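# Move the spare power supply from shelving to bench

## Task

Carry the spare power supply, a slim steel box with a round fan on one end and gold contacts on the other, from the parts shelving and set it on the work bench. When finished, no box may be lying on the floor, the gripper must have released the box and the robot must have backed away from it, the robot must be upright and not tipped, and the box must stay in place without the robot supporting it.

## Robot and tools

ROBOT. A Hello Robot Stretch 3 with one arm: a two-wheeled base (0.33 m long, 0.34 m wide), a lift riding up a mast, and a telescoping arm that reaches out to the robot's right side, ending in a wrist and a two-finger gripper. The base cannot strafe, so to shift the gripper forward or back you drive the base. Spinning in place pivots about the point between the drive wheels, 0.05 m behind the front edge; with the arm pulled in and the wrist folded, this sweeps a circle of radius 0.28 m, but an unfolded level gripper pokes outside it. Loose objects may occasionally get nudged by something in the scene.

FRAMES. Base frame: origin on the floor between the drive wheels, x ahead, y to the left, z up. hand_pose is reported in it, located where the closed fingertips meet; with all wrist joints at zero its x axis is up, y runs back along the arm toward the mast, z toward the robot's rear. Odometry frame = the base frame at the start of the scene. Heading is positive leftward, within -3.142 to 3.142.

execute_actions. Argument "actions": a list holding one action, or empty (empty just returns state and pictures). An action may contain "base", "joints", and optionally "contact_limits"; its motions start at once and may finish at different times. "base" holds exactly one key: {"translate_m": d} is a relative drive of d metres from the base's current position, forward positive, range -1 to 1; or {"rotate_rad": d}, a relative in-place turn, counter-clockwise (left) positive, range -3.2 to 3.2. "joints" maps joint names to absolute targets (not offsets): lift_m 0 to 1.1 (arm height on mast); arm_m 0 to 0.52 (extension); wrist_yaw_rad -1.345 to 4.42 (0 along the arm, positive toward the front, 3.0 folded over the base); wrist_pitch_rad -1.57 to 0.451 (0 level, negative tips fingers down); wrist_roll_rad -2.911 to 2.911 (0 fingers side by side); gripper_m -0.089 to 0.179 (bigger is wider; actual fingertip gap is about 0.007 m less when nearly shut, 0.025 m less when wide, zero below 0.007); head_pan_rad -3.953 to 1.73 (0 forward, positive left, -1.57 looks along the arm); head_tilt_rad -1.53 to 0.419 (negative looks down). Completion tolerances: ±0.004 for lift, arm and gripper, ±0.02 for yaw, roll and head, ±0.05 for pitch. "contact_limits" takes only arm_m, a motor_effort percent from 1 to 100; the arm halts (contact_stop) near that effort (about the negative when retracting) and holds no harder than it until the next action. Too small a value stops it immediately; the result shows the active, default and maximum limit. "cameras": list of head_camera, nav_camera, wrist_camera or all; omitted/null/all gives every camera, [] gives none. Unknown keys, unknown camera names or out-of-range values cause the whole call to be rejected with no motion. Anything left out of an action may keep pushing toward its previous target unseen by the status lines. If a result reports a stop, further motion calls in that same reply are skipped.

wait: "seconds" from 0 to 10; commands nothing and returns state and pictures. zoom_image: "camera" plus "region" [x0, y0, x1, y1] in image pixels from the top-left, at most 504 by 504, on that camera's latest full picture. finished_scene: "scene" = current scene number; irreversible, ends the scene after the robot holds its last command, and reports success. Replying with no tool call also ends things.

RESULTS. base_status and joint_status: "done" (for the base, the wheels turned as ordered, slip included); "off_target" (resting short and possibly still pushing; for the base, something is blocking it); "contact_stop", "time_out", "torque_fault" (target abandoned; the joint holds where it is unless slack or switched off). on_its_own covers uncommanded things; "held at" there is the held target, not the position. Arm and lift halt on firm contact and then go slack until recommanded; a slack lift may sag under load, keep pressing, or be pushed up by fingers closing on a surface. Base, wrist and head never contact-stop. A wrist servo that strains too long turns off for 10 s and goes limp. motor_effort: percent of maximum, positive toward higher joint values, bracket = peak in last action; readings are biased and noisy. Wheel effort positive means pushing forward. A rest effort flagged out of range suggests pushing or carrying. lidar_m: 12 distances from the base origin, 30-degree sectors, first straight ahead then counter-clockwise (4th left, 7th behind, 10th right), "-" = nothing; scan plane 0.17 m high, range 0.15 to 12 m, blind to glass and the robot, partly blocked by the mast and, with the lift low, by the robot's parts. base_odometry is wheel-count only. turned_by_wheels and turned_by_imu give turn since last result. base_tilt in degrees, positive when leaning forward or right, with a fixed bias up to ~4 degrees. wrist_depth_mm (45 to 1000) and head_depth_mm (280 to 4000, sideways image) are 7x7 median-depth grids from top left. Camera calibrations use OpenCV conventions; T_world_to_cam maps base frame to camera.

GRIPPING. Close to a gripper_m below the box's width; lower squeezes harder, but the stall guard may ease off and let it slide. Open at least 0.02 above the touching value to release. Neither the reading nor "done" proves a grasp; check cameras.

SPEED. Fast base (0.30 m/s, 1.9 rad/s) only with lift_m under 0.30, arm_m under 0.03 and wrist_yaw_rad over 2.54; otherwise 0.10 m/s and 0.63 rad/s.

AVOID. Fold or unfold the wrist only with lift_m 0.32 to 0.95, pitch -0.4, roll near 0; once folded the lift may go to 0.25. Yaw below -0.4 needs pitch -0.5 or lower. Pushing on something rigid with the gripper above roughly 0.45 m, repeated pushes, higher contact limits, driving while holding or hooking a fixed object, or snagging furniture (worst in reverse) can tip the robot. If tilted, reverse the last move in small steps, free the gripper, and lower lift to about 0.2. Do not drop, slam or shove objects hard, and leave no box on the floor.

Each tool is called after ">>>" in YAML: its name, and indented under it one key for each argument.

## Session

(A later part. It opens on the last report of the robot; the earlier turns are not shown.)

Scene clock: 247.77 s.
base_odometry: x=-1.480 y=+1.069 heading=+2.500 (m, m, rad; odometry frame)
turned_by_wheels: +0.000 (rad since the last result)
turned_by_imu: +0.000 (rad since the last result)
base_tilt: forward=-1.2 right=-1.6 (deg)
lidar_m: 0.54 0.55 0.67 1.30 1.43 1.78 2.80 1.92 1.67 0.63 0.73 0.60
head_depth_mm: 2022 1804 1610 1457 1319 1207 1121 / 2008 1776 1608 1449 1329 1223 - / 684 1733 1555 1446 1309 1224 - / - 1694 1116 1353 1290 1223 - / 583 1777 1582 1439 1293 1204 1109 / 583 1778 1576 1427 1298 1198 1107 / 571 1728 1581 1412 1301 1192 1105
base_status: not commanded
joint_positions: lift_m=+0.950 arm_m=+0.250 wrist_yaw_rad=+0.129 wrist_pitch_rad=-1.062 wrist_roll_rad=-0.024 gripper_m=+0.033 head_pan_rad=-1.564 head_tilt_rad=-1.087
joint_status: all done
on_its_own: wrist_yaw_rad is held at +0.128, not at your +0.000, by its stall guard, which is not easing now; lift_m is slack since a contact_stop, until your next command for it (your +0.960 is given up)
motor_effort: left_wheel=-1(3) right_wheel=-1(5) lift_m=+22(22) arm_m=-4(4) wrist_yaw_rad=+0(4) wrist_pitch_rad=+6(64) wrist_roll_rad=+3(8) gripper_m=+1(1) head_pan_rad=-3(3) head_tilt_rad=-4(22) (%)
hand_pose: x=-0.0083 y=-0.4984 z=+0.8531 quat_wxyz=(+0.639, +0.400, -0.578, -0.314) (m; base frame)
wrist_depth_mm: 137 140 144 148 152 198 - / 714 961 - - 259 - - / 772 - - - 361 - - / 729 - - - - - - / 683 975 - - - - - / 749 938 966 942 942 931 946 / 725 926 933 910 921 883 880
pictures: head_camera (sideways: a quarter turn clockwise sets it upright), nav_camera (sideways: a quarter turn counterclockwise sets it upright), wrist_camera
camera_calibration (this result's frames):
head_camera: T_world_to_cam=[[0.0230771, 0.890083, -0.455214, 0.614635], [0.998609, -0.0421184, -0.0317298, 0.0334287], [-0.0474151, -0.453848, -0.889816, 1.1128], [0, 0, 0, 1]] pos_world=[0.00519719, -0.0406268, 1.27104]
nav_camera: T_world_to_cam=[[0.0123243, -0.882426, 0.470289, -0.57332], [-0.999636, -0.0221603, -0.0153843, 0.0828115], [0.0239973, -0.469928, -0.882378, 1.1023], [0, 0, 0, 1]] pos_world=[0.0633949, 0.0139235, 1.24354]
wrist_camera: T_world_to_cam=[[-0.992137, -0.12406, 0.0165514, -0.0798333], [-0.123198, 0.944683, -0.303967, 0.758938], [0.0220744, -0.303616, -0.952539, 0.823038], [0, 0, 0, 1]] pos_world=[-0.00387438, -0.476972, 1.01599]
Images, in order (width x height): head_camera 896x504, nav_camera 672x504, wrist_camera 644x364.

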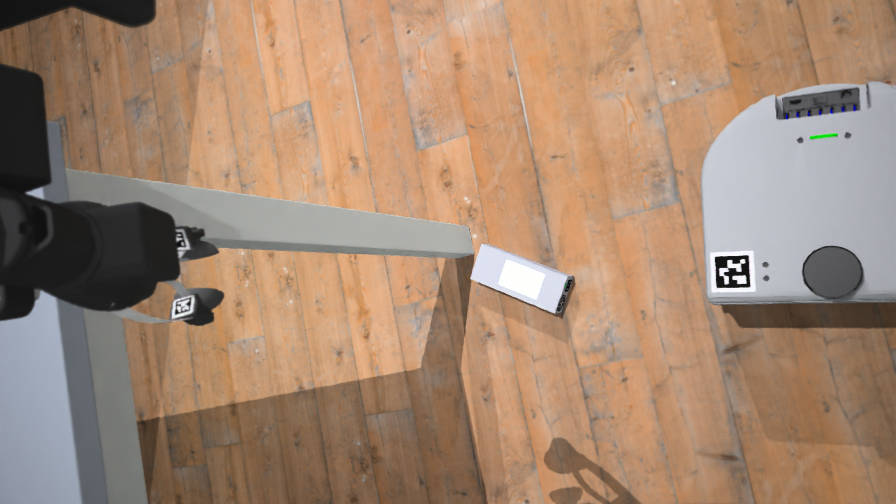

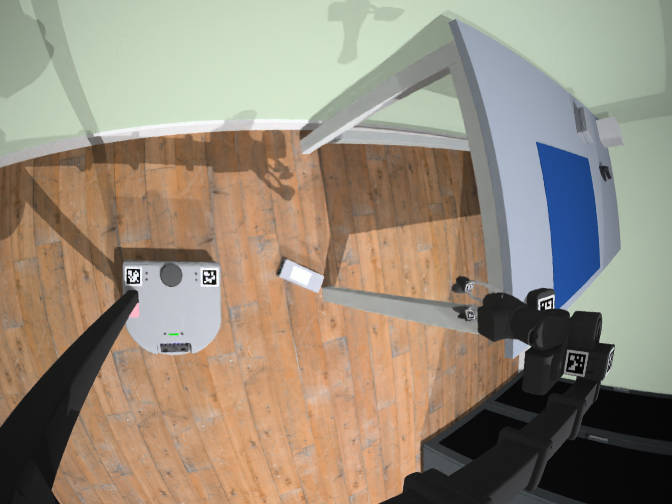

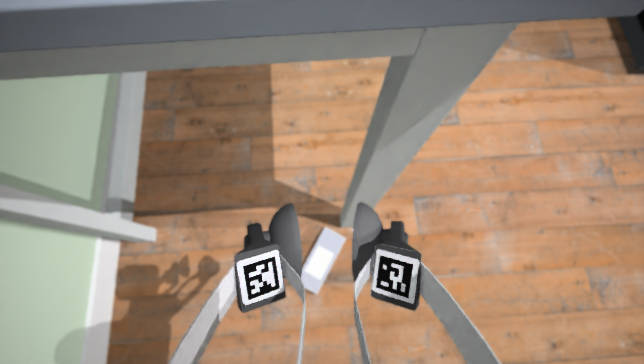

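>>> execute_actions:
  actions:
    - {"base":{"translate_m":0.05},"joints":{"arm_m":0.15,"lift_m":0.3,"wrist_yaw_rad":-0.37,"gripper_m":0.14}}
  cameras: []

>>> execute_actions:
  actions:
    - {"joints":{"arm_m":0.28,"lift_m":0.22}}

Scene clock: 260.30 s.
base_odometry: x=-1.520 y=+1.099 heading=+2.500 (m, m, rad; odometry frame)
turned_by_wheels: +0.000 (rad since the last result)
turned_by_imu: +0.000 (rad since the last result)
base_tilt: forward=-1.3 right=-1.6 (deg)
lidar_m: 0.49 0.50 0.61 1.18 1.44 1.79 2.85 1.90 1.71 0.64 0.70 0.55
head_depth_mm: 2055 1787 1599 1452 1314 1208 1140 / 609 1793 1611 1443 1315 1223 - / 604 788 1040 1394 1334 - - / 593 1775 1597 1411 1273 1230 - / 585 1754 1596 1435 1306 1199 1105 / 572 1718 1589 1420 1300 1201 1108 / 571 1718 1576 1422 1301 1195 1100
base_status: done
joint_positions: lift_m=+0.300 arm_m=+0.150 wrist_yaw_rad=-0.369 wrist_pitch_rad=-1.061 wrist_roll_rad=-0.023 gripper_m=+0.140 head_pan_rad=-1.564 head_tilt_rad=-1.087
joint_status: all done
motor_effort: left_wheel=+0(3) right_wheel=-2(2) lift_m=+20(20) arm_m=-4(4) wrist_yaw_rad=-1(3) wrist_pitch_rad=+6(6) wrist_roll_rad=+3(3) gripper_m=+0(81) head_pan_rad=-3(3) head_tilt_rad=-4(4) (%)
hand_pose: x=-0.0591 y=-0.3923 z=+0.2034 quat_wxyz=(+0.542, +0.246, -0.658, -0.461) (m; base frame)
wrist_depth_mm: 443 442 435 394 445 447 440 / 419 412 419 417 425 424 415 / 401 398 394 391 401 406 401 / 377 374 373 376 379 376 382 / 364 362 365 357 360 364 364 / 346 - 346 348 346 - 350 / 335 327 331 334 331 334 333
pictures: none
No camera images: the call's "cameras" was empty. Leave "cameras" out to get every camera's image.

Scene clock: 262.50 s.
base_odometry: x=-1.520 y=+1.099 heading=+2.500 (m, m, rad; odometry frame)
turned_by_wheels: +0.000 (rad since the last result)
turned_by_imu: +0.000 (rad since the last result)
base_tilt: forward=-1.2 right=-1.6 (deg)
lidar_m: 0.49 0.50 0.61 1.18 1.44 1.79 2.85 1.91 1.71 0.64 0.70 0.55
head_depth_mm: 2074 1807 1611 1440 1323 1208 1137 / 607 1779 1604 1454 1321 1228 - / 602 785 1041 1418 1318 1237 - / 591 1788 1579 1467 1281 1230 - / 584 1756 1572 1430 1301 1204 1112 / 575 1746 1572 1419 1303 1199 1106 / 570 1715 1569 1408 1298 1193 1105
base_status: not commanded
joint_positions: lift_m=+0.220 arm_m=+0.280 wrist_yaw_rad=-0.369 wrist_pitch_rad=-1.061 wrist_roll_rad=-0.023 gripper_m=+0.140 head_pan_rad=-1.564 head_tilt_rad=-1.087
joint_status: all done
motor_effort: left_wheel=+0(0) right_wheel=-2(2) lift_m=+20(17) arm_m=+3(5) wrist_yaw_rad=+0(1) wrist_pitch_rad=+6(6) wrist_roll_rad=+2(3) gripper_m=+0(1) head_pan_rad=-2(3) head_tilt_rad=-6(4) (%)
hand_pose: x=-0.0592 y=-0.5215 z=+0.1235 quat_wxyz=(+0.541, +0.245, -0.659, -0.461) (m; base frame)
wrist_depth_mm: 349 347 342 205 342 346 343 / 330 326 326 267 327 328 330 / 311 310 310 307 315 315 316 / 298 296 296 253 296 301 300 / 285 284 285 247 283 288 286 / 268 - 271 234 271 - 274 / 261 258 259 224 263 261 259
pictures: head_camera (sideways: a quarter turn clockwise sets it upright), nav_camera (sideways: a quarter turn counterclockwise sets it upright), wrist_camera
camera_calibration (this result's frames):
head_camera: T_world_to_cam=[[0.023077, 0.890117, -0.455148, 0.614549], [0.998609, -0.0421162, -0.0317335, 0.0334335], [-0.0474156, -0.453782, -0.88985, 1.11284], [0, 0, 0, 1]] pos_world=[0.00519716, -0.0406245, 1.27103]
nav_camera: T_world_to_cam=[[0.0123244, -0.882461, 0.470223, -0.573234], [-0.999636, -0.0221591, -0.0153855, 0.082813], [0.0239968, -0.469863, -0.882413, 1.10234], [0, 0, 0, 1]] pos_world=[0.0633949, 0.0139279, 1.24354]
wrist_camera: T_world_to_cam=[[-0.930561, 0.365779, 0.0161867, 0.138009], [0.343821, 0.888188, -0.304812, 0.550969], [-0.12587, -0.27808, -0.952275, 0.126667], [0, 0, 0, 1]] pos_world=[-0.0450648, -0.504621, 0.286329]
Images, in order (width x height): head_camera 896x504, nav_camera 672x504, wrist_camera 644x364.

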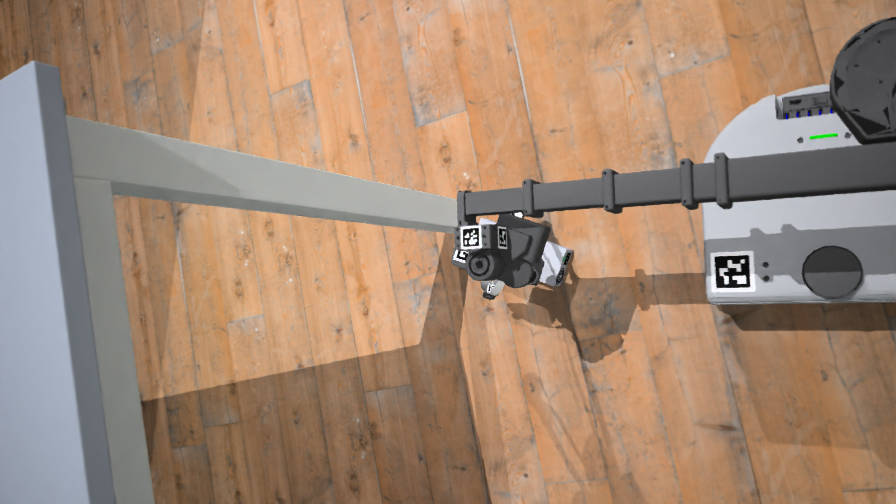

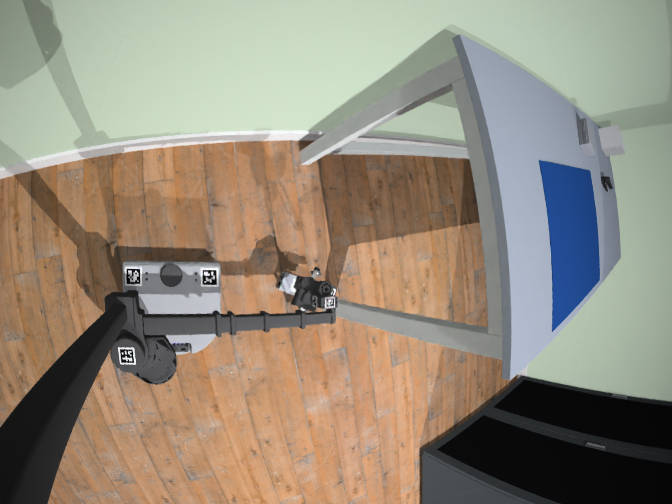

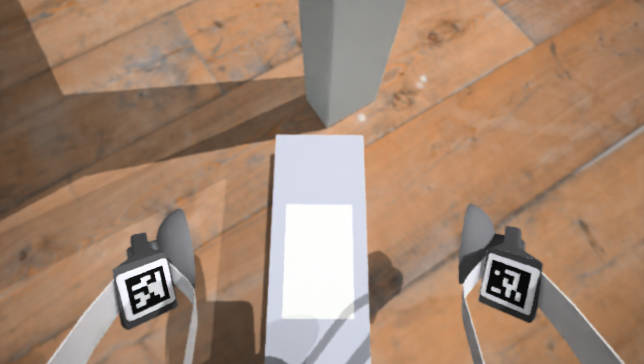

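>>> execute_actions:
  actions:
    - {"joints":{"arm_m":0.295,"lift_m":0.118}}
  cameras: ["wrist_camera"]

>>> execute_actions:
  actions:
    - {"joints":{"gripper_m":0.03}}
  cameras: []

>>> execute_actions:
  actions:
    - {"joints":{"lift_m":0.3,"arm_m":0.1}}
  cameras: ["wrist_camera"]

>>> execute_actions:
  actions:
    - {"base":{"translate_m":0.12},"joints":{"lift_m":1.1,"arm_m":0.05,"wrist_yaw_rad":0,"head_tilt_rad":-0.5}}

Scene clock: 270.83 s.
base_odometry: x=-1.520 y=+1.099 heading=+2.500 (m, m, rad; odometry frame)
turned_by_wheels: +0.000 (rad since the last result)
turned_by_imu: +0.000 (rad since the last result)
base_tilt: forward=-1.2 right=-1.5 (deg)
lidar_m: 0.49 0.50 0.61 1.18 1.44 1.79 2.85 1.90 1.71 0.64 0.70 0.55
head_depth_mm: 2034 1775 1588 1455 1320 1208 1127 / 609 1797 1601 1447 1311 1214 - / 601 788 1047 1421 1321 1244 - / 592 1791 1593 1434 1279 1235 - / 587 1767 1590 1433 1301 1199 1114 / 575 1717 1582 1428 1305 1204 1108 / 568 1718 1567 1425 1302 1195 1103
base_status: not commanded
joint_positions: lift_m=+0.118 arm_m=+0.295 wrist_yaw_rad=-0.369 wrist_pitch_rad=-1.061 wrist_roll_rad=-0.023 gripper_m=+0.140 head_pan_rad=-1.564 head_tilt_rad=-1.087
joint_status: all done
motor_effort: left_wheel=+0(0) right_wheel=-2(2) lift_m=+19(22) arm_m=+3(3) wrist_yaw_rad=+0(0) wrist_pitch_rad=+6(6) wrist_roll_rad=+2(2) gripper_m=+0(0) head_pan_rad=-3(3) head_tilt_rad=-4(4) (%)
hand_pose: x=-0.0592 y=-0.5365 z=+0.0215 quat_wxyz=(+0.541, +0.245, -0.659, -0.461) (m; base frame)
wrist_depth_mm: 223 224 224 189 220 225 226 / 211 212 212 167 214 213 214 / 200 200 201 159 197 203 202 / 191 192 191 151 189 193 192 / 183 185 181 144 179 185 185 / 176 - 173 138 140 - 176 / 168 166 166 131 134 167 169
pictures: wrist_camera
camera_calibration (this result's frames):
wrist_camera: T_world_to_cam=[[-0.930561, 0.365779, 0.0161866, 0.145148], [0.343821, 0.888187, -0.304812, 0.533203], [-0.12587, -0.278081, -0.952275, 0.0253621], [0, 0, 0, 1]] pos_world=[-0.0450649, -0.519623, 0.184329]
Images, in order (width x height): wrist_camera 644x364.

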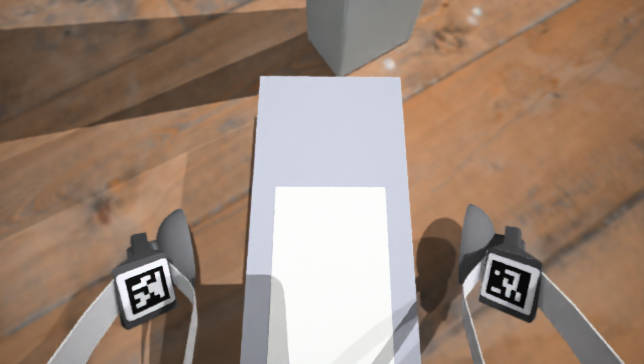

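Scene clock: 272.47 s.
base_odometry: x=-1.520 y=+1.099 heading=+2.500 (m, m, rad; odometry frame)
turned_by_wheels: +0.000 (rad since the last result)
turned_by_imu: +0.000 (rad since the last result)
base_tilt: forward=-1.2 right=-1.5 (deg)
lidar_m: 0.50 0.50 0.61 1.18 1.45 1.79 2.85 1.91 1.71 0.64 0.70 0.55
head_depth_mm: 2026 1809 1593 1459 1328 1215 1130 / 608 1810 1603 1455 1314 1216 - / 604 786 1019 1420 1312 1244 - / 590 1782 1583 1438 1280 1227 - / 586 1760 1586 1430 1302 1199 1111 / 573 1720 1596 1432 1299 1191 1100 / 568 1720 1586 1421 1302 1197 1104
base_status: not commanded
joint_positions: lift_m=+0.118 arm_m=+0.295 wrist_yaw_rad=-0.367 wrist_pitch_rad=-1.062 wrist_roll_rad=-0.019 gripper_m=+0.031 head_pan_rad=-1.564 head_tilt_rad=-1.087
joint_status: all done
motor_effort: left_wheel=+1(1) right_wheel=-4(5) lift_m=+22(22) arm_m=+3(3) wrist_yaw_rad=-2(2) wrist_pitch_rad=+7(7) wrist_roll_rad=+0(2) gripper_m=-22(95) head_pan_rad=-3(3) head_tilt_rad=-5(3) (%)
hand_pose: x=-0.0589 y=-0.5364 z=+0.0212 quat_wxyz=(+0.540, +0.245, -0.659, -0.461) (m; base frame)
wrist_depth_mm: 221 222 222 189 217 223 224 / 211 210 210 162 211 211 211 / 198 199 198 153 200 202 202 / 191 190 189 147 188 191 191 / 183 182 142 141 142 182 183 / 174 175 135 135 137 175 174 / 167 167 164 130 131 167 167
pictures: none
No camera images: the call's "cameras" was empty. Leave "cameras" out to get every camera's image.

Scene clock: 275.13 s.
base_odometry: x=-1.520 y=+1.099 heading=+2.500 (m, m, rad; odometry frame)
turned_by_wheels: +0.000 (rad since the last result)
turned_by_imu: +0.000 (rad since the last result)
base_tilt: forward=-1.2 right=-1.6 (deg)
lidar_m: 0.50 0.50 0.61 1.18 1.44 1.79 2.85 1.91 1.71 0.64 0.70 0.55
head_depth_mm: 2013 1790 1596 1442 1315 1217 1133 / 606 1782 1591 1439 1314 1223 - / 605 784 1047 1403 1334 - - / 591 1776 1592 1410 1346 1214 - / 585 1779 1584 1427 1310 1190 1115 / 573 1731 1571 1417 1309 1197 1112 / 568 1710 1573 1424 1284 1197 1107
base_status: not commanded
joint_positions: lift_m=+0.300 arm_m=+0.100 wrist_yaw_rad=-0.369 wrist_pitch_rad=-1.079 wrist_roll_rad=-0.019 gripper_m=+0.034 head_pan_rad=-1.564 head_tilt_rad=-1.087
joint_status: all done
motor_effort: left_wheel=+1(1) right_wheel=-2(5) lift_m=+29(29) arm_m=-3(4) wrist_yaw_rad=+0(2) wrist_pitch_rad=+15(16) wrist_roll_rad=+0(1) gripper_m=-20(21) head_pan_rad=-3(3) head_tilt_rad=-4(4) (%)
hand_pose: x=-0.0575 y=-0.3382 z=+0.2010 quat_wxyz=(+0.536, +0.251, -0.657, -0.466) (m; base frame)
wrist_depth_mm: 433 433 428 432 433 430 440 / 407 413 411 160 410 411 413 / 386 392 386 154 384 393 397 / 372 374 374 147 375 376 380 / 358 360 143 140 141 358 366 / 340 345 135 135 135 347 345 / 330 331 326 129 132 330 334
pictures: wrist_camera
camera_calibration (this result's frames):
wrist_camera: T_world_to_cam=[[-0.929654, 0.368146, 0.0145706, 0.072412], [0.348791, 0.892142, -0.287102, 0.409364], [-0.118694, -0.261823, -0.957789, 0.258679], [0, 0, 0, 1]] pos_world=[-0.0447606, -0.324141, 0.364234]
Images, in order (width x height): wrist_camera 644x364.

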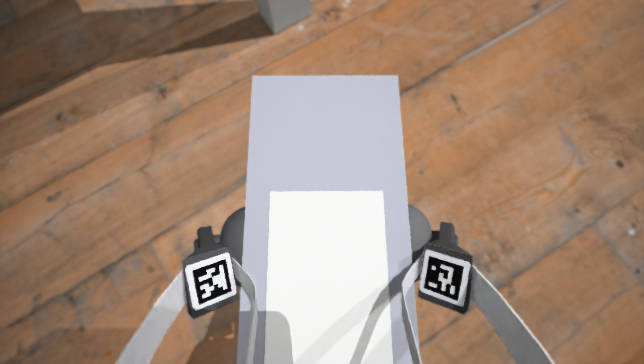

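Scene clock: 283.23 s.
base_odometry: x=-1.616 y=+1.170 heading=+2.500 (m, m, rad; odometry frame)
turned_by_wheels: +0.000 (rad since the last result)
turned_by_imu: +0.000 (rad since the last result)
base_tilt: forward=-1.3 right=-1.6 (deg)
lidar_m: 0.38 0.38 0.46 0.90 1.46 1.81 2.97 1.87 0.67 2.03 0.63 0.42
head_depth_mm: - - - - 799 1513 1331 / - - - - - 903 1005 / - - - - - - 291 / - 1895 1228 - - 318 291 / 1990 2083 1148 775 654 1479 1322 / 1938 2048 1154 775 657 1592 1323 / 1898 1993 1155 775 647 1546 1325
base_status: done
joint_positions: lift_m=+1.100 arm_m=+0.050 wrist_yaw_rad=-0.001 wrist_pitch_rad=-1.080 wrist_roll_rad=-0.019 gripper_m=+0.034 head_pan_rad=-1.564 head_tilt_rad=-0.508
joint_status: all done
motor_effort: left_wheel=+0(3) right_wheel=-2(3) lift_m=+29(29) arm_m=-4(4) wrist_yaw_rad=+2(3) wrist_pitch_rad=+16(16) wrist_roll_rad=+1(0) gripper_m=-20(20) head_pan_rad=-3(3) head_tilt_rad=+3(22) (%)
hand_pose: x=-0.0217 y=-0.2950 z=+1.0010 quat_wxyz=(+0.612, +0.367, -0.601, -0.361) (m; base frame)
wrist_depth_mm: 312 364 393 - - - - / 444 933 - 162 672 - - / 532 853 - 153 808 - - / 566 775 - 146 - - - / 538 805 143 140 142 - - / 513 733 135 135 135 - - / 511 677 978 129 132 - -
pictures: head_camera (sideways: a quarter turn clockwise sets it upright), nav_camera (sideways: a quarter turn counterclockwise sets it upright), wrist_camera
camera_calibration (this result's frames):
head_camera: T_world_to_cam=[[0.0259039, 0.496075, -0.867893, 1.15239], [0.998675, -0.051459, 0.000394057, -0.00838132], [-0.0444654, -0.866753, -0.496751, 0.601589], [0, 0, 0, 1]] pos_world=[0.0052687, -0.0506758, 1.299]
nav_camera: T_world_to_cam=[[0.00944719, -0.481378, 0.876462, -1.10262], [-0.999594, -0.0281237, -0.00467195, 0.0688727], [0.0268983, -0.876062, -0.481448, 0.580842], [0, 0, 0, 1]] pos_world=[0.0636376, -0.0199852, 1.24637]
wrist_camera: T_world_to_cam=[[-0.999851, 0.00929313, 0.0145751, -0.0292673], [0.00472355, 0.957985, -0.286779, 0.599544], [-0.0166278, -0.286667, -0.957886, 1.03546], [0, 0, 0, 1]] pos_world=[-0.0148775, -0.277252, 1.16421]
Images, in order (width x height): head_camera 896x504, nav_camera 672x504, wrist_camera 644x364.

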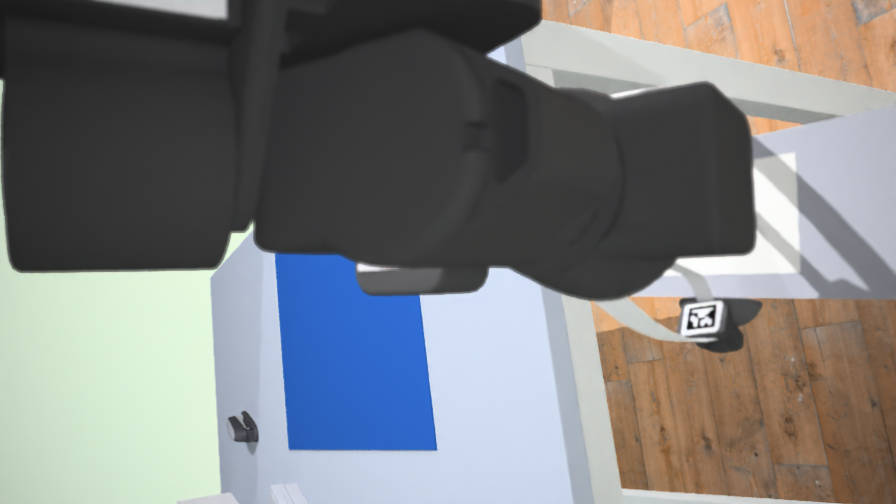

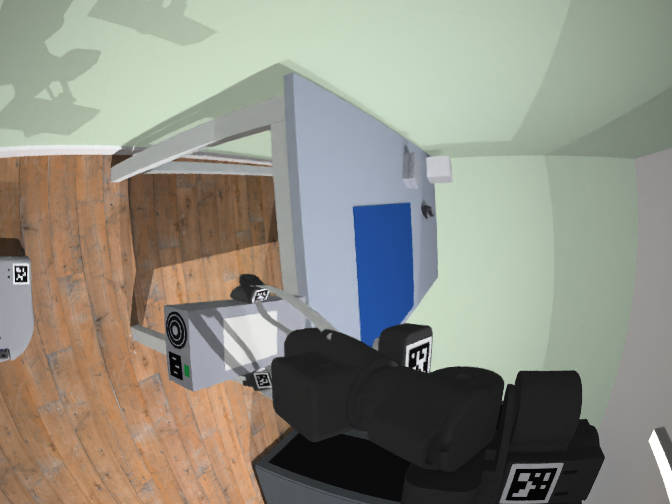

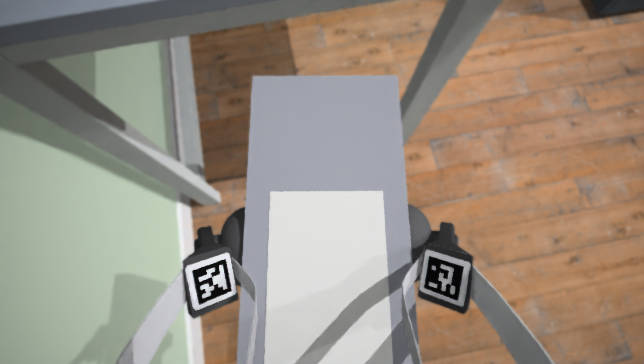

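>>> execute_actions:
  actions:
    - {"base":{"rotate_rad":0.25}}
  cameras: []

>>> execute_actions:
  actions:
    - {"joints":{"arm_m":0.52}}

Scene clock: 289.10 s.
base_odometry: x=-1.616 y=+1.170 heading=+2.750 (m, m, rad; odometry frame)
turned_by_wheels: +0.250 (rad since the last result)
turned_by_imu: +0.250 (rad since the last result)
base_tilt: forward=-1.3 right=-1.5 (deg)
lidar_m: 0.38 0.40 0.58 1.45 1.55 2.28 4.05 1.79 0.67 0.79 0.50 0.38
head_depth_mm: - - - - 677 1592 1310 / - - - - - 1515 1325 / - - - - - - 291 / - 1785 1245 - - 318 291 / 1965 1760 1158 778 654 1478 1306 / 1581 1601 1157 778 680 1452 1230 / 1092 1097 1042 778 683 790 938
base_status: done
joint_positions: lift_m=+1.100 arm_m=+0.050 wrist_yaw_rad=-0.001 wrist_pitch_rad=-1.080 wrist_roll_rad=-0.019 gripper_m=+0.034 head_pan_rad=-1.564 head_tilt_rad=-0.508
joint_status: not commanded
motor_effort: left_wheel=-3(5) right_wheel=+1(5) lift_m=+29(29) arm_m=-4(4) wrist_yaw_rad=+1(1) wrist_pitch_rad=+15(15) wrist_roll_rad=+0(1) gripper_m=-19(19) head_pan_rad=-2(2) head_tilt_rad=+2(2) (%)
hand_pose: x=-0.0217 y=-0.2950 z=+1.0010 quat_wxyz=(+0.612, +0.367, -0.600, -0.361) (m; base frame)
wrist_depth_mm: 410 430 894 - 404 388 384 / 419 537 - 161 - - - / 427 622 716 153 - - - / 438 622 959 147 917 - - / 440 634 143 140 142 - - / 446 622 135 134 135 - - / 450 609 952 129 132 - -
pictures: none
No camera images: the call's "cameras" was empty. Leave "cameras" out to get every camera's image.

Scene clock: 293.73 s.
base_odometry: x=-1.616 y=+1.170 heading=+2.750 (m, m, rad; odometry frame)
turned_by_wheels: +0.000 (rad since the last result)
turned_by_imu: +0.000 (rad since the last result)
base_tilt: forward=-1.2 right=-1.5 (deg)
lidar_m: 0.38 0.40 0.58 1.45 1.55 2.28 4.03 1.79 0.67 0.80 0.50 0.38
head_depth_mm: - 2109 1148 779 678 1587 1337 / - 2058 1139 777 682 1578 1333 / 1918 2109 1148 775 679 1594 1329 / 1930 - 1076 711 681 1602 1330 / 1961 1751 1162 776 680 1587 1334 / 1593 1606 1161 776 682 1447 1231 / 1091 1089 1040 777 683 792 934
base_status: not commanded
joint_positions: lift_m=+1.100 arm_m=+0.519 wrist_yaw_rad=-0.001 wrist_pitch_rad=-1.080 wrist_roll_rad=-0.019 gripper_m=+0.034 head_pan_rad=-1.564 head_tilt_rad=-0.507
joint_status: all done
motor_effort: left_wheel=-3(2) right_wheel=+1(1) lift_m=+28(29) arm_m=+3(3) wrist_yaw_rad=+1(1) wrist_pitch_rad=+16(16) wrist_roll_rad=+1(0) gripper_m=-20(20) head_pan_rad=-3(3) head_tilt_rad=+3(3) (%)
hand_pose: x=-0.0217 y=-0.7638 z=+1.0009 quat_wxyz=(+0.612, +0.367, -0.600, -0.361) (m; base frame)
wrist_depth_mm: 291 297 293 296 292 291 295 / 281 281 281 161 278 280 279 / 268 269 268 153 263 267 270 / 256 256 255 147 253 254 254 / 245 248 142 141 142 245 246 / 235 236 134 134 136 237 236 / 226 226 222 129 132 226 227
pictures: head_camera (sideways: a quarter turn clockwise sets it upright), nav_camera (sideways: a quarter turn counterclockwise sets it upright), wrist_camera
camera_calibration (this result's frames):
head_camera: T_world_to_cam=[[0.0259058, 0.495785, -0.868059, 1.15261], [0.998675, -0.0514585, 0.000413672, -0.00840686], [-0.0444639, -0.866919, -0.496461, 0.601211], [0, 0, 0, 1]] pos_world=[0.00526872, -0.0506767, 1.29901]
nav_camera: T_world_to_cam=[[0.00944526, -0.481085, 0.876623, -1.10283], [-0.999594, -0.0281256, -0.00466493, 0.0688635], [0.0268998, -0.876223, -0.481155, 0.58046], [0, 0, 0, 1]] pos_world=[0.0636378, -0.0200038, 1.24638]
wrist_camera: T_world_to_cam=[[-0.999855, 0.00875346, 0.0145814, -0.0252752], [0.00421557, 0.958177, -0.286145, 1.04817], [-0.0164763, -0.286042, -0.958075, 0.901664], [0, 0, 0, 1]] pos_world=[-0.0148341, -0.746193, 1.16416]
Images, in order (width x height): head_camera 896x504, nav_camera 672x504, wrist_camera 644x364.

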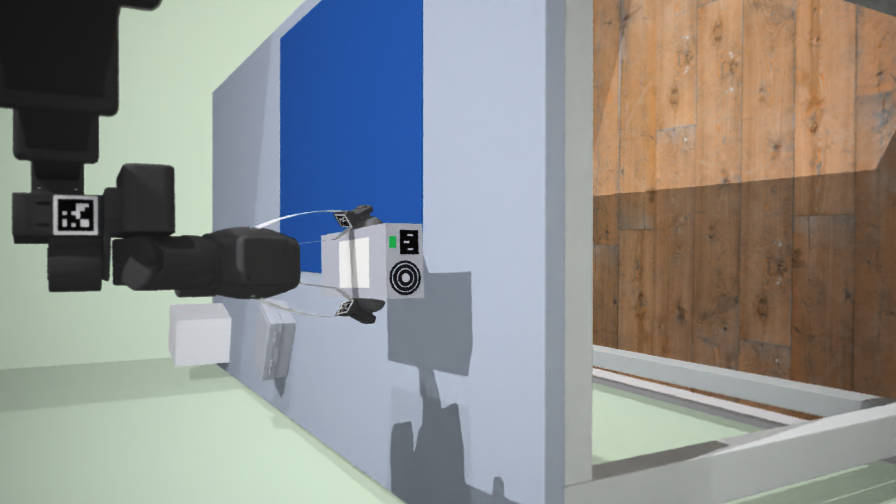

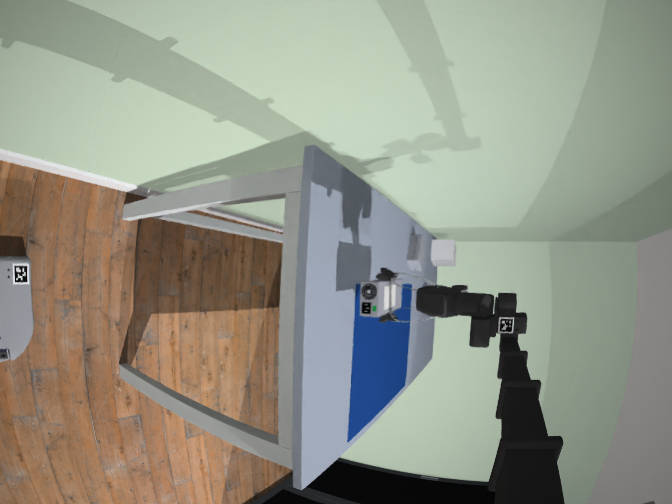

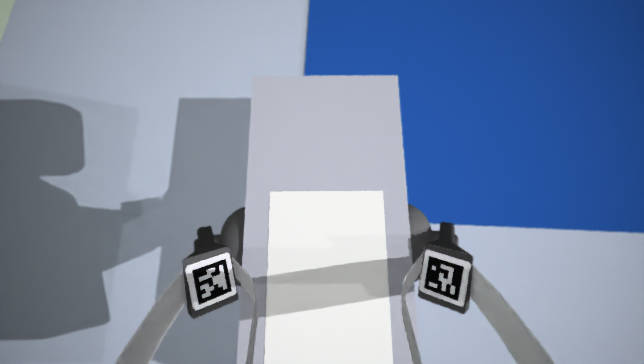

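>>> execute_actions:
  actions:
    - {"joints":{"lift_m":1.037}}
  cameras: []

>>> execute_actions:
  actions:
    - {"joints":{"gripper_m":0.14}}
  cameras: []

>>> execute_actions:
  actions:
    - {"joints":{"lift_m":1.1}}
  cameras: []

>>> execute_actions:
  actions:
    - {"joints":{"arm_m":0.1}}
  cameras: ["nav_camera"]

Scene clock: 304.27 s.
base_odometry: x=-1.616 y=+1.170 heading=+2.750 (m, m, rad; odometry frame)
turned_by_wheels: +0.000 (rad since the last result)
turned_by_imu: +0.000 (rad since the last result)
base_tilt: forward=-1.2 right=-1.5 (deg)
lidar_m: 0.38 0.40 0.58 1.45 1.55 2.29 4.03 1.79 0.67 0.80 0.50 0.38
head_depth_mm: 1970 - 1038 780 677 1587 1329 / 1974 - 1140 772 677 1588 1328 / 1950 2122 1142 776 679 1601 1335 / 1971 - 1006 710 680 1591 1327 / 1990 1784 1162 739 680 1597 1324 / 1579 1598 1156 781 683 1443 1227 / 1096 1103 1041 780 683 789 938
base_status: not commanded
joint_positions: lift_m=+1.037 arm_m=+0.519 wrist_yaw_rad=-0.001 wrist_pitch_rad=-1.080 wrist_roll_rad=-0.019 gripper_m=+0.034 head_pan_rad=-1.564 head_tilt_rad=-0.507
joint_status: all done
motor_effort: left_wheel=-2(2) right_wheel=+1(1) lift_m=+24(26) arm_m=+3(3) wrist_yaw_rad=+1(0) wrist_pitch_rad=+16(16) wrist_roll_rad=+0(1) gripper_m=-20(20) head_pan_rad=-3(2) head_tilt_rad=+2(4) (%)
hand_pose: x=-0.0217 y=-0.7638 z=+0.9382 quat_wxyz=(+0.612, +0.367, -0.600, -0.361) (m; base frame)
wrist_depth_mm: 220 221 221 219 220 220 221 / 210 211 209 160 210 210 209 / 201 201 198 154 195 199 199 / 191 193 189 147 187 190 191 / 183 183 142 140 141 185 185 / 175 176 135 135 135 177 177 / 170 169 168 130 132 170 170
pictures: none
No camera images: the call's "cameras" was empty. Leave "cameras" out to get every camera's image.

Scene clock: 305.83 s.
base_odometry: x=-1.616 y=+1.170 heading=+2.750 (m, m, rad; odometry frame)
turned_by_wheels: +0.000 (rad since the last result)
turned_by_imu: +0.000 (rad since the last result)
base_tilt: forward=-1.2 right=-1.5 (deg)
lidar_m: 0.37 0.40 0.58 1.45 1.55 2.28 4.03 1.78 0.67 0.80 0.50 0.38
head_depth_mm: 1959 - 1039 775 680 1586 1333 / 1970 - 1150 777 680 1584 1328 / 1949 2116 1151 774 681 1584 1332 / 1962 - 1012 713 681 1592 1336 / 1969 1763 1161 745 684 1596 1327 / 1598 1607 1152 778 683 1450 1227 / 1095 1097 1041 776 684 791 941
base_status: not commanded
joint_positions: lift_m=+1.037 arm_m=+0.519 wrist_yaw_rad=-0.001 wrist_pitch_rad=-1.062 wrist_roll_rad=-0.019 gripper_m=+0.140 head_pan_rad=-1.564 head_tilt_rad=-0.507
joint_status: all done
motor_effort: left_wheel=-3(2) right_wheel=+0(1) lift_m=+24(24) arm_m=+3(3) wrist_yaw_rad=+1(1) wrist_pitch_rad=+6(16) wrist_roll_rad=+1(1) gripper_m=+1(83) head_pan_rad=-3(2) head_tilt_rad=+3(3) (%)
hand_pose: x=-0.0217 y=-0.7681 z=+0.9400 quat_wxyz=(+0.616, +0.361, -0.604, -0.355) (m; base frame)
wrist_depth_mm: 226 227 229 226 226 227 227 / 217 216 217 215 214 215 213 / 206 205 204 161 203 203 205 / 195 197 193 153 191 195 195 / 186 188 186 146 185 188 187 / 178 - 177 139 175 - 179 / 173 170 168 135 137 171 172
pictures: none
No camera images: the call's "cameras" was empty. Leave "cameras" out to get every camera's image.

Scene clock: 307.23 s.
base_odometry: x=-1.616 y=+1.170 heading=+2.750 (m, m, rad; odometry frame)
turned_by_wheels: +0.000 (rad since the last result)
turned_by_imu: +0.000 (rad since the last result)
base_tilt: forward=-1.3 right=-1.5 (deg)
lidar_m: 0.38 0.40 0.58 1.45 1.55 2.29 3.99 1.79 0.67 0.80 0.50 0.38
head_depth_mm: - 2118 1147 774 680 1588 1320 / 2039 2084 1153 776 681 1587 1326 / 1932 2108 1185 776 679 1598 1326 / 1933 - 1078 712 683 1614 1331 / 1972 1754 1151 765 682 1600 1323 / 1589 1609 1151 779 683 1446 1241 / 1087 1096 1042 775 681 791 936
base_status: not commanded
joint_positions: lift_m=+1.100 arm_m=+0.519 wrist_yaw_rad=-0.001 wrist_pitch_rad=-1.061 wrist_roll_rad=-0.019 gripper_m=+0.140 head_pan_rad=-1.564 head_tilt_rad=-0.507
joint_status: all done
motor_effort: left_wheel=-2(2) right_wheel=+1(1) lift_m=+24(26) arm_m=+4(3) wrist_yaw_rad=+0(1) wrist_pitch_rad=+6(7) wrist_roll_rad=+0(1) gripper_m=+1(0) head_pan_rad=-4(3) head_tilt_rad=+2(3) (%)
hand_pose: x=-0.0217 y=-0.7683 z=+1.0031 quat_wxyz=(+0.616, +0.361, -0.604, -0.355) (m; base frame)
wrist_depth_mm: 306 306 303 301 305 301 303 / 291 290 287 286 288 289 289 / 273 276 275 271 273 274 274 / 261 260 262 218 260 259 260 / 249 253 251 207 249 251 248 / 237 - 234 199 238 - 240 / 228 227 230 192 228 228 228
pictures: none
No camera images: the call's "cameras" was empty. Leave "cameras" out to get every camera's image.

Scene clock: 311.50 s.
base_odometry: x=-1.616 y=+1.170 heading=+2.750 (m, m, rad; odometry frame)
turned_by_wheels: +0.000 (rad since the last result)
turned_by_imu: +0.000 (rad since the last result)
base_tilt: forward=-1.2 right=-1.6 (deg)
lidar_m: 0.38 0.40 0.58 1.45 1.55 2.28 4.02 1.79 0.67 0.80 0.50 0.38
head_depth_mm: - - - 742 678 1598 1330 / - - - 763 678 1595 1330 / - - - - - 1583 1341 / 1909 2094 - - 1787 1585 1330 / 1979 1759 1167 776 682 1591 1321 / 1583 1603 1155 780 655 1416 1236 / 1094 1104 1043 777 682 791 940
base_status: not commanded
joint_positions: lift_m=+1.100 arm_m=+0.100 wrist_yaw_rad=+0.000 wrist_pitch_rad=-1.061 wrist_roll_rad=-0.019 gripper_m=+0.140 head_pan_rad=-1.564 head_tilt_rad=-0.507
joint_status: all done
motor_effort: left_wheel=-3(3) right_wheel=+1(1) lift_m=+24(24) arm_m=-4(4) wrist_yaw_rad=+1(0) wrist_pitch_rad=+6(6) wrist_roll_rad=+1(1) gripper_m=+1(1) head_pan_rad=-3(3) head_tilt_rad=+2(2) (%)
hand_pose: x=-0.0216 y=-0.3494 z=+1.0032 quat_wxyz=(+0.616, +0.361, -0.604, -0.355) (m; base frame)
wrist_depth_mm: 312 311 310 309 308 304 305 / 417 464 - - - - 391 / 423 570 - - - 654 - / 428 616 - - - - - / 431 585 - - - - - / 440 - - - - - - / 421 692 - - - - -
pictures: nav_camera (sideways: a quarter turn counterclockwise sets it upright)
camera_calibration (this result's frames):
nav_camera: T_world_to_cam=[[0.00944403, -0.480945, 0.8767, -1.10293], [-0.999594, -0.0281259, -0.00466158, 0.0688592], [0.0268999, -0.8763, -0.481015, 0.580278], [0, 0, 0, 1]] pos_world=[0.0636378, -0.0200126, 1.24638]
Images, in order (width x height): nav_camera 672x504.

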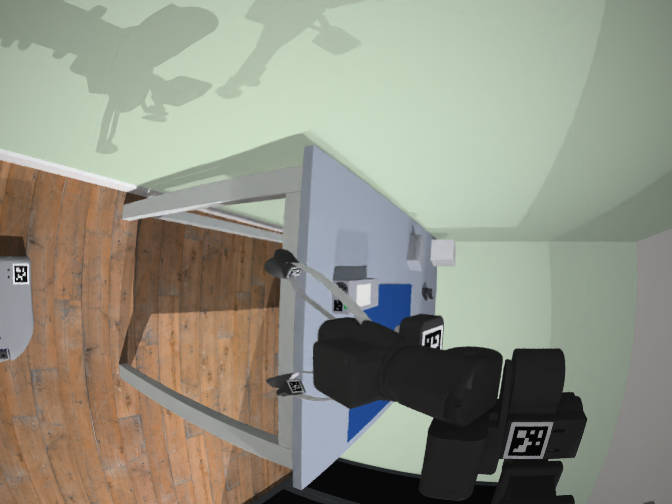

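>>> finished_scene:
  scene: 2

The scene is finished: the task was done.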